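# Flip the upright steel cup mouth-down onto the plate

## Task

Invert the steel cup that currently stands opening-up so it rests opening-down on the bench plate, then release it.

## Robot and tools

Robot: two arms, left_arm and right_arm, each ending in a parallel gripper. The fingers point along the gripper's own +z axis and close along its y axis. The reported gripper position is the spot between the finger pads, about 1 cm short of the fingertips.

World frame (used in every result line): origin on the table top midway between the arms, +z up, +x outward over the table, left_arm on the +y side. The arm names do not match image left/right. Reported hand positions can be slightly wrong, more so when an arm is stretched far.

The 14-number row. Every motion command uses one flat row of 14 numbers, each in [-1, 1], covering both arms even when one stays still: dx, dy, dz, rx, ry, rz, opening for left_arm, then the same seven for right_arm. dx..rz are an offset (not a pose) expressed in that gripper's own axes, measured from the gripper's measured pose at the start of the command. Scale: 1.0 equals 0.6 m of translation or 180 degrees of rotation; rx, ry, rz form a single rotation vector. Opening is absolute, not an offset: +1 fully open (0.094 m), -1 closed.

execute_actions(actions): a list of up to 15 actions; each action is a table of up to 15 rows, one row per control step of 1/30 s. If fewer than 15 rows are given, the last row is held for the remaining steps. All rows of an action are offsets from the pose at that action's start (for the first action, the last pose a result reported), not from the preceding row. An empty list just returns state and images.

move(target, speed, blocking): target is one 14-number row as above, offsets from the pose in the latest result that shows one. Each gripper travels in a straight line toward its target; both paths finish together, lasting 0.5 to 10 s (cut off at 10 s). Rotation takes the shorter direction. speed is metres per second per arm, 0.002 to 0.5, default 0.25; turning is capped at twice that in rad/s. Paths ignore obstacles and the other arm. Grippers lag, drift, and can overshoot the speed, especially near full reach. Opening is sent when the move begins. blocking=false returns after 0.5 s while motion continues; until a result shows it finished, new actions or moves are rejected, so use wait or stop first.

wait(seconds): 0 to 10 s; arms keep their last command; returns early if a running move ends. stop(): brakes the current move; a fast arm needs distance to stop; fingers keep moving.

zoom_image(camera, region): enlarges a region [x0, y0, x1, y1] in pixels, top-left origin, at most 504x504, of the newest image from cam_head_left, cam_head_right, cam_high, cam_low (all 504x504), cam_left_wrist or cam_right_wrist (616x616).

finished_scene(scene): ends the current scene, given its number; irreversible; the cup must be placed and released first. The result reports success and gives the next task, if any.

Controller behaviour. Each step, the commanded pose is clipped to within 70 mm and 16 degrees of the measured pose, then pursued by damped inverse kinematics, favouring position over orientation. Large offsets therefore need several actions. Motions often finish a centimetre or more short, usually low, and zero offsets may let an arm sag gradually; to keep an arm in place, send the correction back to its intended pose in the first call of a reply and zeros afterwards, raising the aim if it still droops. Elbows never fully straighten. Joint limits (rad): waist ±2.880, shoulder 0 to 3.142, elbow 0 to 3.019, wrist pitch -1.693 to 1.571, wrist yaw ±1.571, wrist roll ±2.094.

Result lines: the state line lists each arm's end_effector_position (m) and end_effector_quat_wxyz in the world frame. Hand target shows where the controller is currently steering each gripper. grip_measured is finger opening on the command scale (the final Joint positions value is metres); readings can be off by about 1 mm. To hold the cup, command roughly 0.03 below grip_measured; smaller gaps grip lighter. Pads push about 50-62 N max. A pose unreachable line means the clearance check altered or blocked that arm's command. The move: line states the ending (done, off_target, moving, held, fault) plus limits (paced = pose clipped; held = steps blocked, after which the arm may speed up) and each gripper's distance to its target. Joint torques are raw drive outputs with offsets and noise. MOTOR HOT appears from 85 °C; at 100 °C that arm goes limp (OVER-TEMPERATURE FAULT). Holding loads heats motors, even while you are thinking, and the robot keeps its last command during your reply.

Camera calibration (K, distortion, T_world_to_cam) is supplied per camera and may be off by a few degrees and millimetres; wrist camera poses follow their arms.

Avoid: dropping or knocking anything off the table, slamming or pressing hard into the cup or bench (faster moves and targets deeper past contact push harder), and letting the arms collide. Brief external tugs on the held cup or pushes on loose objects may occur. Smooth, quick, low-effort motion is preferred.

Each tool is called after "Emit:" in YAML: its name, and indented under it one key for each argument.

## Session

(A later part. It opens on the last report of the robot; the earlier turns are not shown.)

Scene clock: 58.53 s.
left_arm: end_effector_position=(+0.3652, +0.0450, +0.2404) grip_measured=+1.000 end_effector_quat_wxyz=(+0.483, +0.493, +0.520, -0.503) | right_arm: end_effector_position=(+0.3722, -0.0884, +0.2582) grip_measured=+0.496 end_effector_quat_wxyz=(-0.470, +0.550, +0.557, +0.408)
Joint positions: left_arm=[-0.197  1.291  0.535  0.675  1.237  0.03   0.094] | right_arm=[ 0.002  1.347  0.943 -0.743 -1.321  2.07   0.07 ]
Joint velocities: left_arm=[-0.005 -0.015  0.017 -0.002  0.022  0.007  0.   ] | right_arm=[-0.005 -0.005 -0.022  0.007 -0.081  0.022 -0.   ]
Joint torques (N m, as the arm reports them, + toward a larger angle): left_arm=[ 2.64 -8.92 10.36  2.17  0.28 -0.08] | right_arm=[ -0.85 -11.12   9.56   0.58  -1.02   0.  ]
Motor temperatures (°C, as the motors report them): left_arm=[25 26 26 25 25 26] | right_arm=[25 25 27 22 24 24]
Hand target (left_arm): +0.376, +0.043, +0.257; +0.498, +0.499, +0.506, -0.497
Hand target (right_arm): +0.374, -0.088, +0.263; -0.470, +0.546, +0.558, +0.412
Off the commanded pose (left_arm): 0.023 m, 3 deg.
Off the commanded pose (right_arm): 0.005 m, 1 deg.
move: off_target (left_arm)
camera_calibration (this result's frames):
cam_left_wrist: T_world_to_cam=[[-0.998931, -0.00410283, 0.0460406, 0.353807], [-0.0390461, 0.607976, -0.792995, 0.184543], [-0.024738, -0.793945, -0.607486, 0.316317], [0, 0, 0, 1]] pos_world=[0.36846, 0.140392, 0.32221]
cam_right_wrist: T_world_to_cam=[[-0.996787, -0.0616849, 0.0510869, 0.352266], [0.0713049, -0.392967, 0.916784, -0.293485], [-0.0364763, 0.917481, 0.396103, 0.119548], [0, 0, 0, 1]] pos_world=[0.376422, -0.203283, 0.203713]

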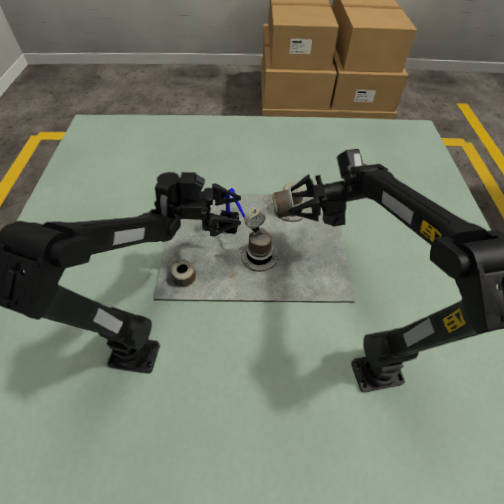

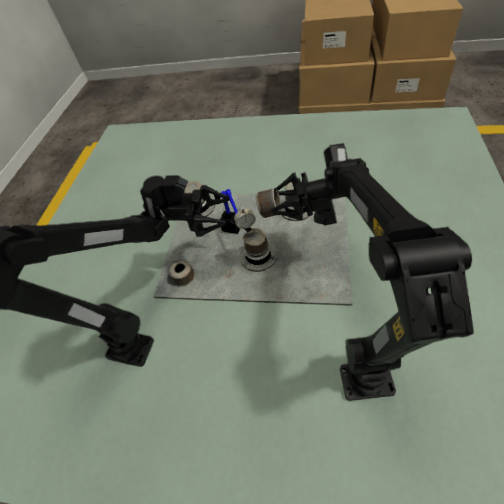

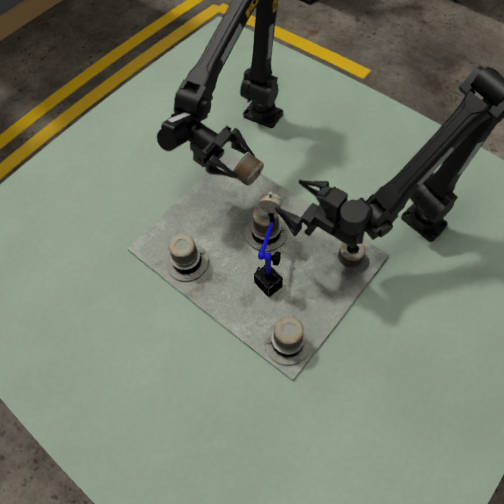

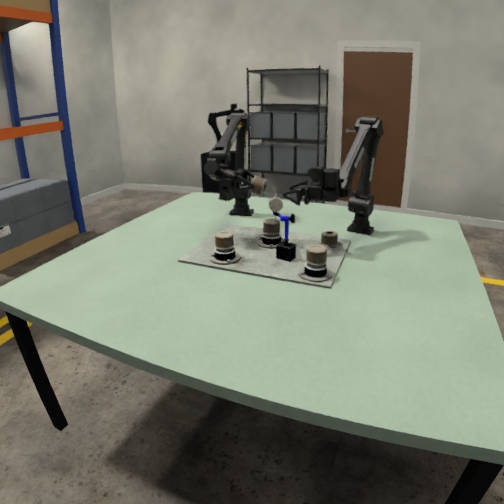

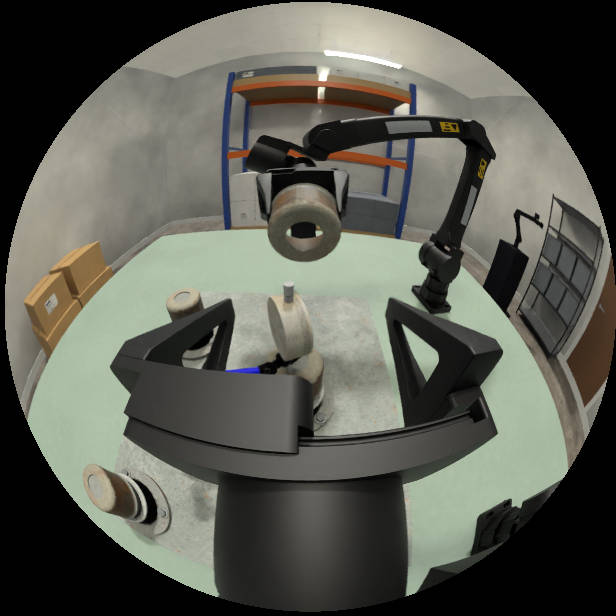

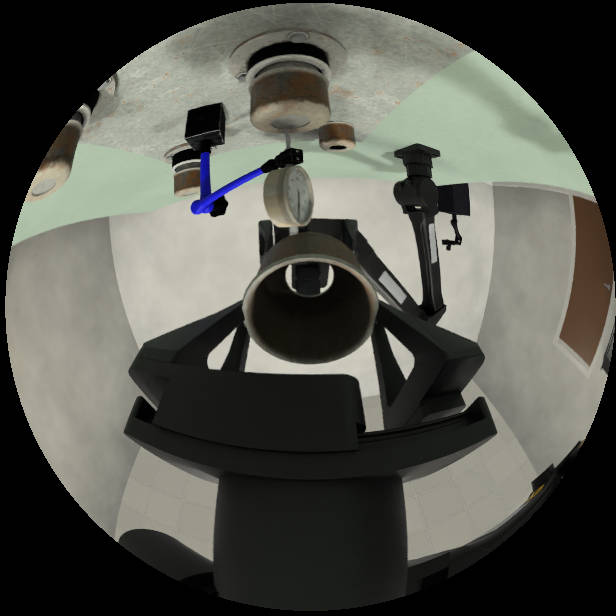

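Emit:
move:
  target: [-0.045,0.02,0.14,0,0,0,1,0.012,0,0,0,0,0,0.42]
  speed: 0.1

Scene clock: 62.53 s.
left_arm: end_effector_position=(+0.3675, -0.0308, +0.2523) grip_measured=+1.000 end_effector_quat_wxyz=(+0.479, +0.492, +0.525, -0.503) | right_arm: end_effector_position=(+0.3708, -0.0890, +0.2538) grip_measured=+0.496 end_effector_quat_wxyz=(-0.469, +0.554, +0.556, +0.405)
Joint positions: left_arm=[-0.392  1.351  0.633  0.648  1.039  0.003  0.094] | right_arm=[ 0.002  1.347  0.935 -0.743 -1.313  2.07   0.07 ]
Joint velocities: left_arm=[ 0.005 -0.005  0.002 -0.002 -0.022 -0.037  0.   ] | right_arm=[-0.005 -0.015  0.002  0.002  0.081  0.007  0.   ]
Joint torques (N m, as the arm reports them, + toward a larger angle): left_arm=[ 1.85 -9.58 11.2   1.26  0.01 -0.07] | right_arm=[ -0.56 -11.89  10.19   0.31  -1.01   0.11]
Motor temperatures (°C, as the motors report them): left_arm=[25 26 26 25 25 26] | right_arm=[25 25 27 22 24 24]
Hand target (left_arm): +0.378, -0.040, +0.264; +0.483, +0.493, +0.520, -0.504
Hand target (right_arm): +0.372, -0.087, +0.265; -0.470, +0.550, +0.557, +0.408
Off the commanded pose (left_arm): 0.019 m, 1 deg.
Off the commanded pose (right_arm): 0.012 m, 1 deg.
move: off_target (left_arm, right_arm)
camera_calibration (this result's frames):
cam_left_wrist: T_world_to_cam=[[-0.998368, -0.00825921, 0.0565037, 0.352298], [-0.0496368, 0.614721, -0.787181, 0.242789], [-0.0282325, -0.788701, -0.614128, 0.266534], [0, 0, 0, 1]] pos_world=[0.371299, 0.0638776, 0.334899]
cam_right_wrist: T_world_to_cam=[[-0.996624, -0.0579655, 0.0581469, 0.349491], [0.0760649, -0.385274, 0.919662, -0.291395], [-0.0309062, 0.92098, 0.388382, 0.12201], [0, 0, 0, 1]] pos_world=[0.374247, -0.204378, 0.200277]

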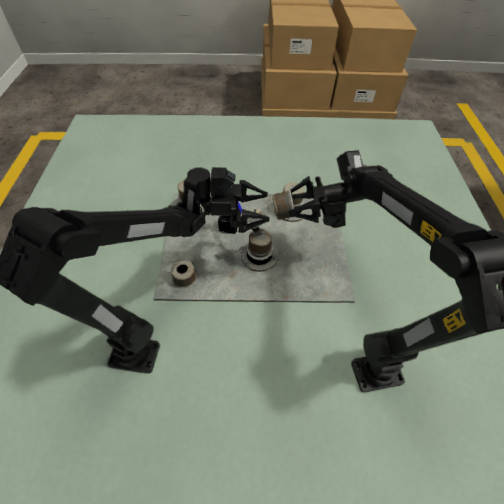

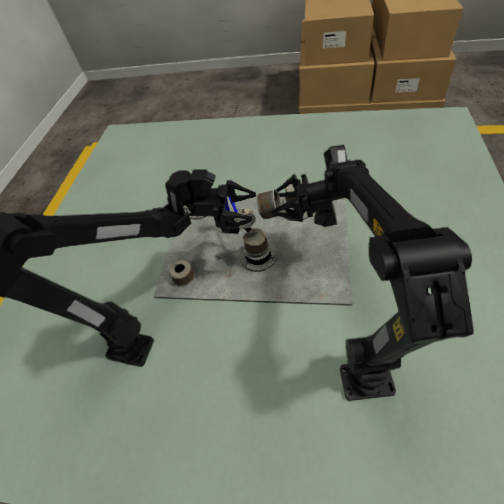

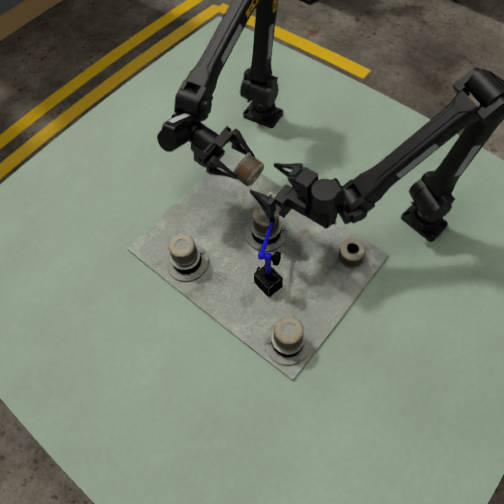

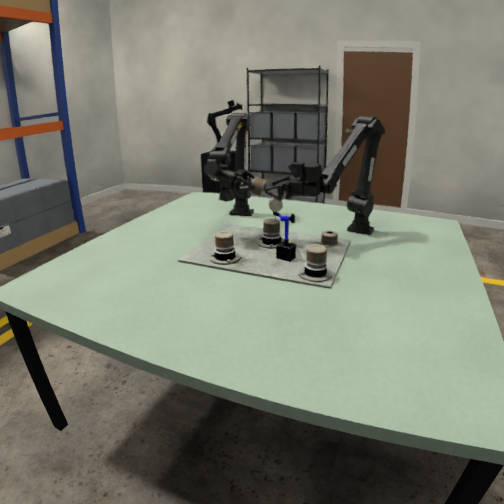

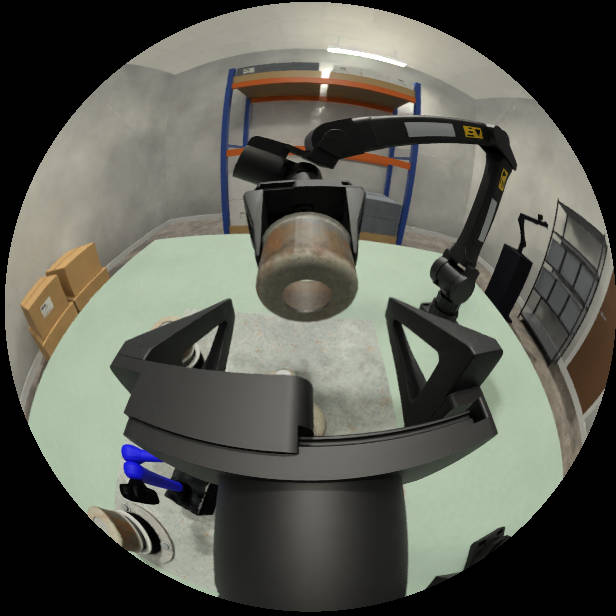

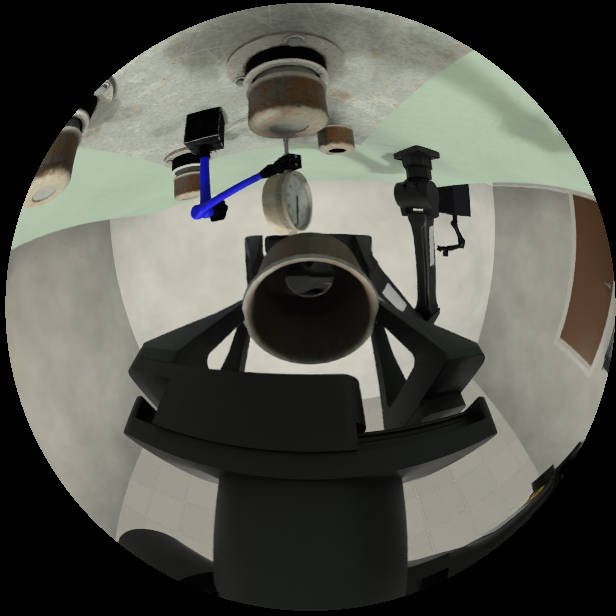

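Emit:
move:
  target: [-0.012,0.012,0.085,0,0,0,1,0.015,0,0,0,0,0,0.42]
  speed: 0.06

Scene clock: 65.77 s.
left_arm: end_effector_position=(+0.3656, -0.0706, +0.2444) grip_measured=+1.000 end_effector_quat_wxyz=(+0.473, +0.490, +0.534, -0.501) | right_arm: end_effector_position=(+0.3693, -0.0897, +0.2495) grip_measured=+0.496 end_effector_quat_wxyz=(-0.468, +0.559, +0.555, +0.401)
Joint positions: left_arm=[-0.485  1.412  0.678  0.648  0.94  -0.003  0.094] | right_arm=[ 0.002  1.347  0.928 -0.745 -1.304  2.07   0.07 ]
Joint velocities: left_arm=[ 0.005 -0.015  0.007  0.022  0.081 -0.037  0.   ] | right_arm=[ 0.005 -0.005  0.002 -0.012 -0.037 -0.022  0.001]
Joint torques (N m, as the arm reports them, + toward a larger angle): left_arm=[  1.65 -10.36  11.19   1.6    0.01  -0.06] | right_arm=[ -0.54 -12.01  10.34   0.28  -1.     0.13]
Motor temperatures (°C, as the motors report them): left_arm=[25 26 26 25 25 26] | right_arm=[25 25 27 22 24 24]
Hand target (left_arm): +0.374, -0.082, +0.257; +0.479, +0.491, +0.525, -0.503
Hand target (right_arm): +0.371, -0.087, +0.262; -0.469, +0.554, +0.556, +0.404
Off the commanded pose (left_arm): 0.020 m, 1 deg.
Off the commanded pose (right_arm): 0.013 m, 1 deg.
joint sent to its limit (right arm) — the command would take joint 6 (wrist roll) past its upper limit, so that joint was sent only as far as its limit.
move: off_target (left_arm, right_arm)
camera_calibration (this result's frames):
cam_left_wrist: T_world_to_cam=[[-0.997338, -0.0145023, 0.0714576, 0.346044], [-0.0647839, 0.625969, -0.777152, 0.264798], [-0.0334597, -0.779713, -0.625242, 0.235503], [0, 0, 0, 1]] pos_world=[0.370157, 0.0228877, 0.328308]
cam_right_wrist: T_world_to_cam=[[-0.996312, -0.0540518, 0.0666366, 0.346315], [0.0821565, -0.376985, 0.922568, -0.289848], [-0.0247455, 0.924641, 0.380035, 0.124358], [0, 0, 0, 1]] pos_world=[0.371928, -0.205535, 0.197067]

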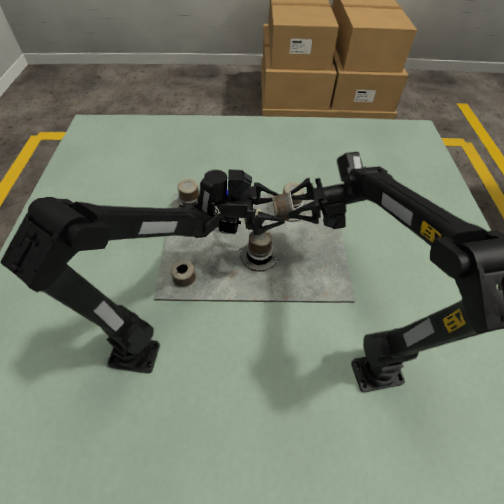

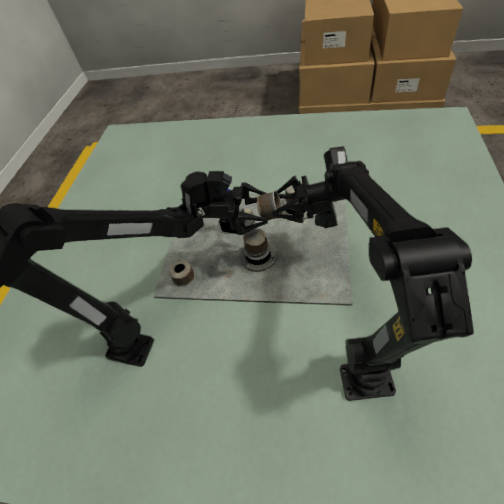

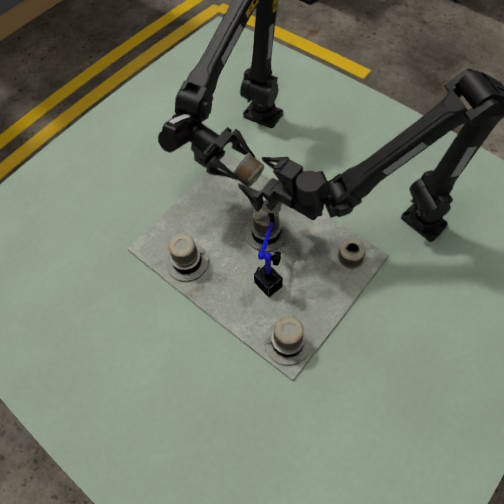

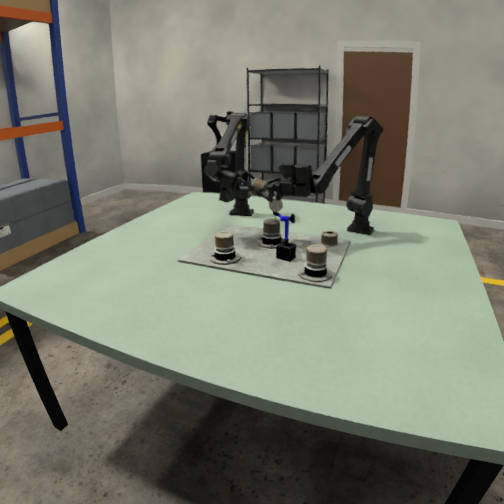

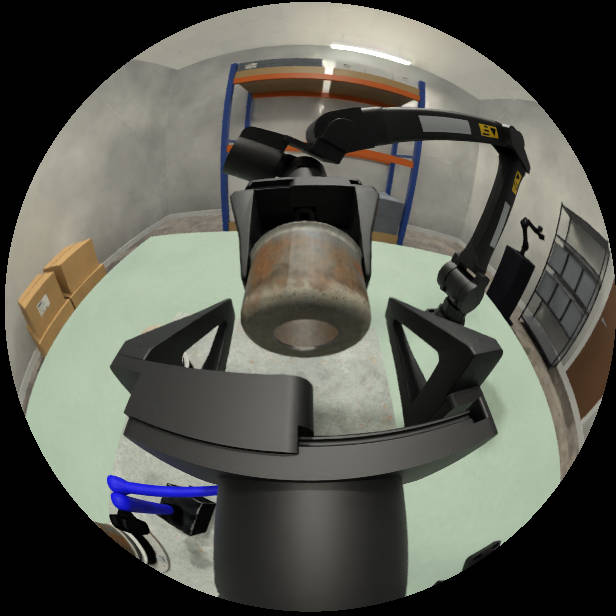

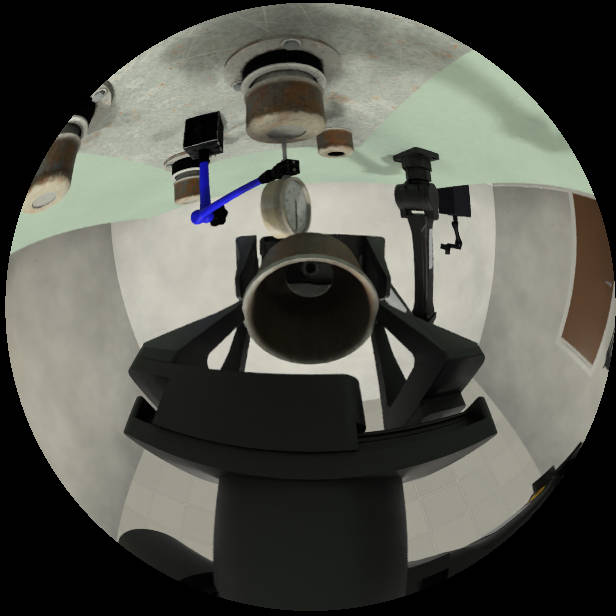

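Slightly more, then grip.

Emit:
move:
  target: [-0.025,0.012,0.03,0,0,0,1,0.015,0,0,0,0,0,0.42]
  speed: 0.04

Emit:
move:
  target: [-0.015,0.01,0.01,0,0,0,0.4,0.015,0,0,0,0,0,0.42]
  speed: 0.04

Scene clock: 69.50 s.
left_arm: end_effector_position=(+0.3654, -0.0771, +0.2438) grip_measured=+1.000 end_effector_quat_wxyz=(+0.467, +0.487, +0.543, -0.500) | right_arm: end_effector_position=(+0.3680, -0.0903, +0.2456) grip_measured=+0.496 end_effector_quat_wxyz=(-0.466, +0.564, +0.555, +0.397)
Joint positions: left_arm=[-0.501  1.412  0.69   0.615  0.918 -0.003  0.094] | right_arm=[ 0.002  1.347  0.921 -0.748 -1.296  2.07   0.07 ]
Joint velocities: left_arm=[-0.005 -0.005 -0.002 -0.022  0.007  0.022  0.   ] | right_arm=[-0.005 -0.015 -0.017 -0.017 -0.051  0.007  0.001]
Joint torques (N m, as the arm reports them, + toward a larger angle): left_arm=[  1.5  -10.79  11.48   1.34   0.03  -0.03] | right_arm=[ -0.45 -11.94  10.24   0.24  -1.01   0.12]
Motor temperatures (°C, as the motors report them): left_arm=[25 27 27 25 25 26] | right_arm=[25 25 27 22 24 24]
Hand target (left_arm): +0.373, -0.089, +0.258; +0.473, +0.490, +0.534, -0.501
Hand target (right_arm): +0.370, -0.088, +0.258; -0.468, +0.559, +0.556, +0.400
Off the commanded pose (left_arm): 0.021 m, 1 deg.
Off the commanded pose (right_arm): 0.013 m, 1 deg.
joint sent to its limit (right arm) — the command would take joint 6 (wrist roll) past its upper limit, so that joint was sent only as far as its limit.
move: off_target (left_arm, right_arm)
camera_calibration (this result's frames):
cam_left_wrist: T_world_to_cam=[[-0.995964, -0.0223523, 0.0869273, 0.34089], [-0.0812381, 0.63628, -0.767169, 0.272703], [-0.0381622, -0.771134, -0.635528, 0.234982], [0, 0, 0, 1]] pos_world=[0.370635, 0.015307, 0.328914]
cam_right_wrist: T_world_to_cam=[[-0.996012, -0.0499746, 0.0739058, 0.343791], [0.0871663, -0.368538, 0.925517, -0.288234], [-0.0190152, 0.928268, 0.371425, 0.126712], [0, 0, 0, 1]] pos_world=[0.369954, -0.206667, 0.194294]

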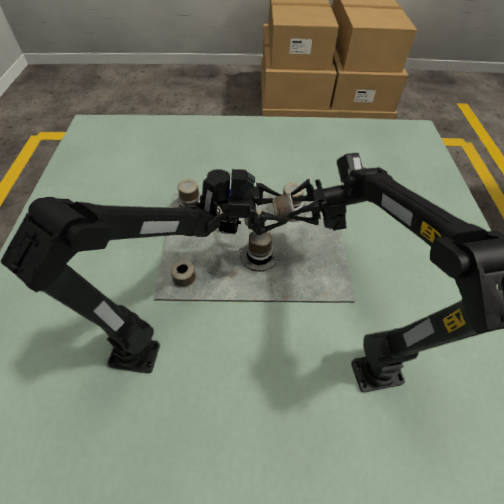

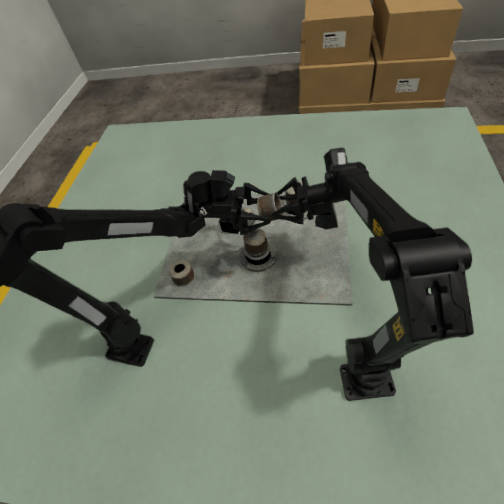

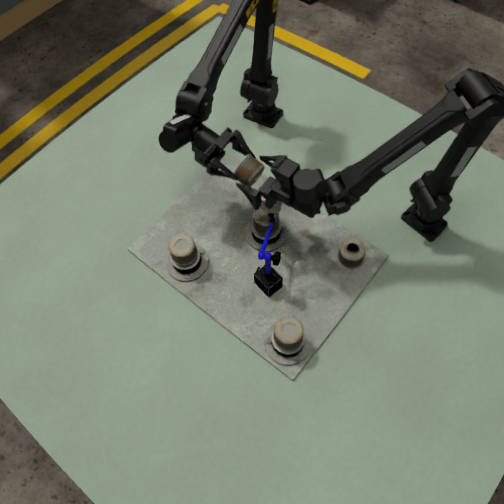

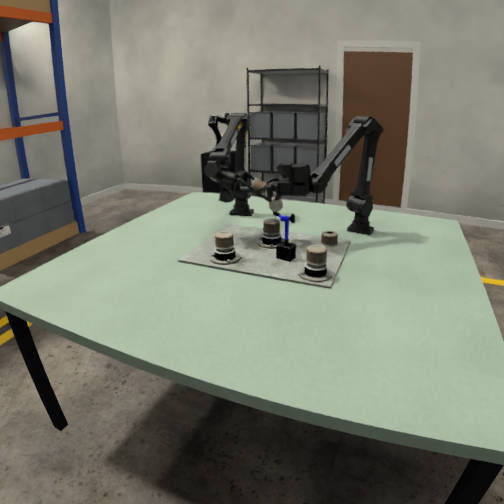

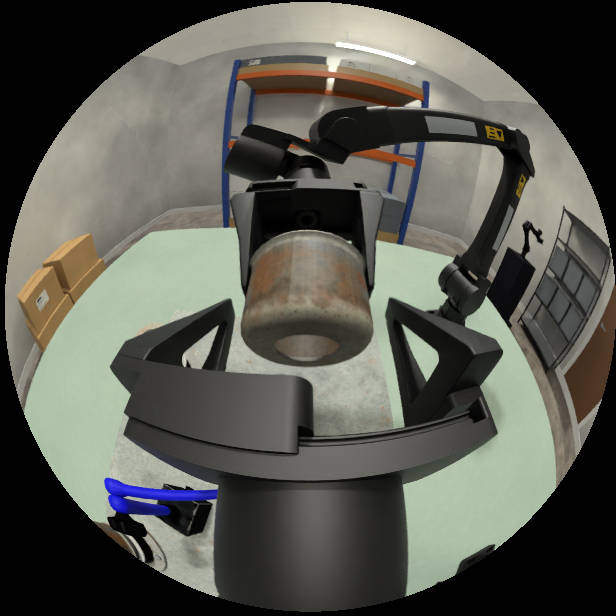

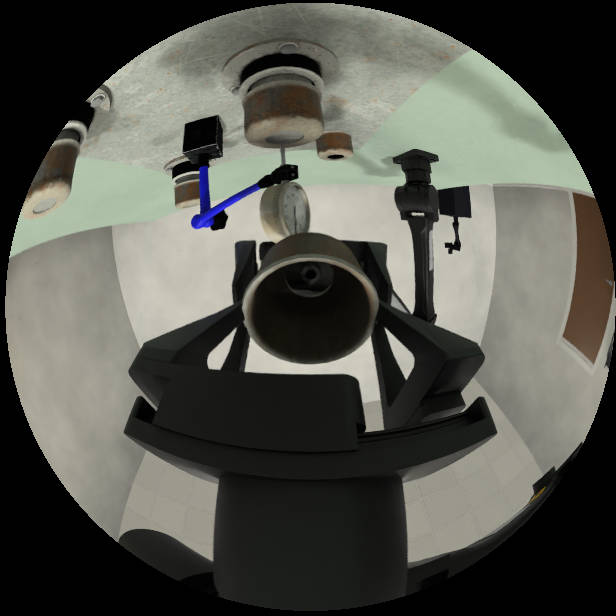

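Scene clock: 70.20 s.
left_arm: end_effector_position=(+0.3637, -0.0768, +0.2448) grip_measured=+0.467 end_effector_quat_wxyz=(+0.463, +0.485, +0.546, -0.502) | right_arm: end_effector_position=(+0.3646, -0.0902, +0.2451) grip_measured=+0.496 end_effector_quat_wxyz=(-0.470, +0.563, +0.553, +0.395)
Joint positions: left_arm=[-0.502  1.405  0.69   0.604  0.918 -0.011  0.069] | right_arm=[ 0.003  1.344  0.915 -0.752 -1.302  2.069  0.07 ]
Joint velocities: left_arm=[ 0.005  0.005 -0.022  0.007 -0.037  0.022 -0.   ] | right_arm=[-0.015 -0.015 -0.002  0.002  0.022 -0.007 -0.   ]
Joint torques (N m, as the arm reports them, + toward a larger angle): left_arm=[  2.25 -10.95  10.4    1.11   0.01   0.11] | right_arm=[ -0.51 -11.52  10.3    0.36  -0.38   0.14]
Motor temperatures (°C, as the motors report them): left_arm=[25 27 27 25 25 26] | right_arm=[25 25 27 22 24 24]
Hand target (left_arm): +0.372, -0.083, +0.252; +0.467, +0.487, +0.543, -0.500
Hand target (right_arm): +0.369, -0.088, +0.254; -0.466, +0.563, +0.555, +0.397
Off the commanded pose (left_arm): 0.013 m, 1 deg.
Off the commanded pose (right_arm): 0.010 m, 1 deg.
joint sent to its limit (right arm) — the command would take joint 6 (wrist roll) past its upper limit, so that joint was sent only as far as its limit.
move: off_target (left_arm)
camera_calibration (this result's frames):
cam_left_wrist: T_world_to_cam=[[-0.994878, -0.0212374, 0.0988314, 0.335898], [-0.0895648, 0.638502, -0.764391, 0.275714], [-0.0468703, -0.769327, -0.637133, 0.239471], [0, 0, 0, 1]] pos_world=[0.370096, 0.0153212, 0.330131]
cam_right_wrist: T_world_to_cam=[[-0.995192, -0.053863, 0.0818048, 0.337815], [0.0960271, -0.372091, 0.923216, -0.290372], [-0.0192883, 0.926632, 0.375474, 0.125702], [0, 0, 0, 1]] pos_world=[0.366499, -0.206328, 0.193243]

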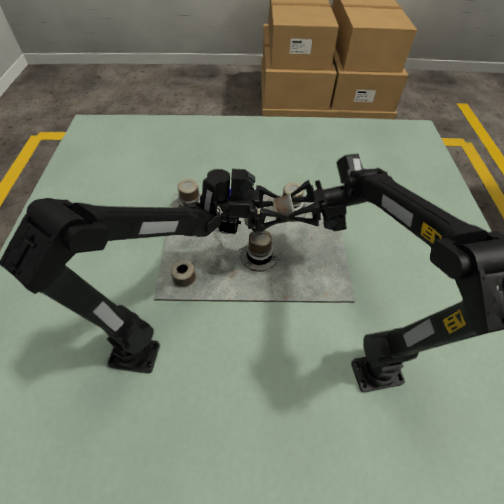

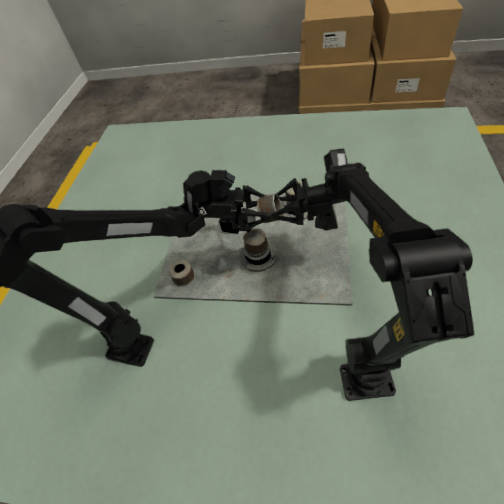

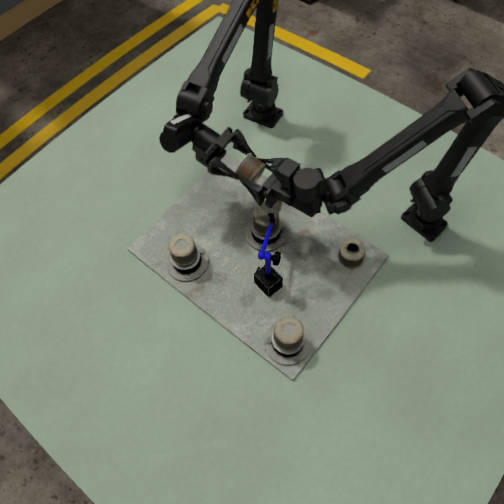

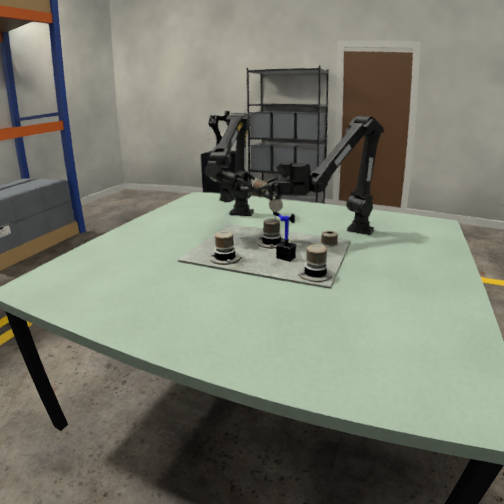

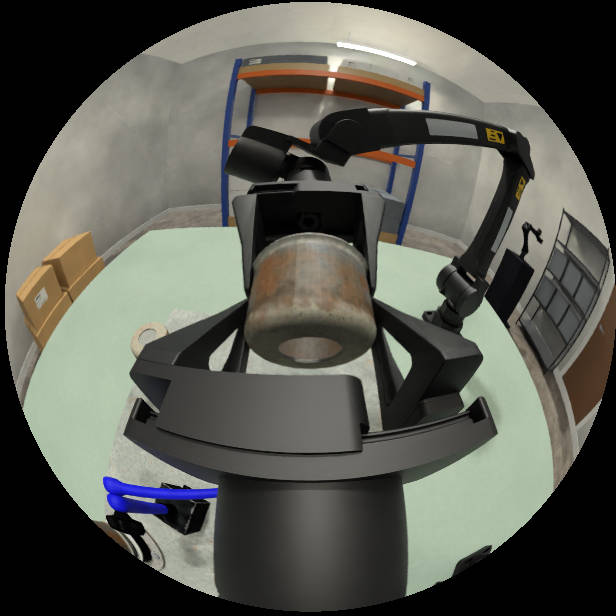

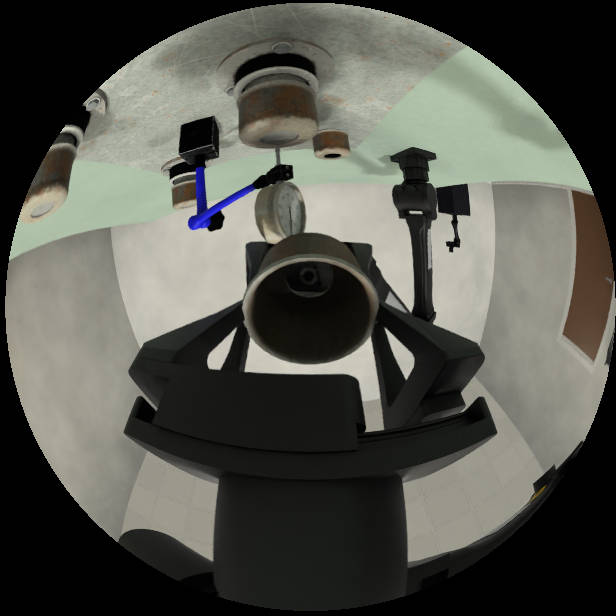

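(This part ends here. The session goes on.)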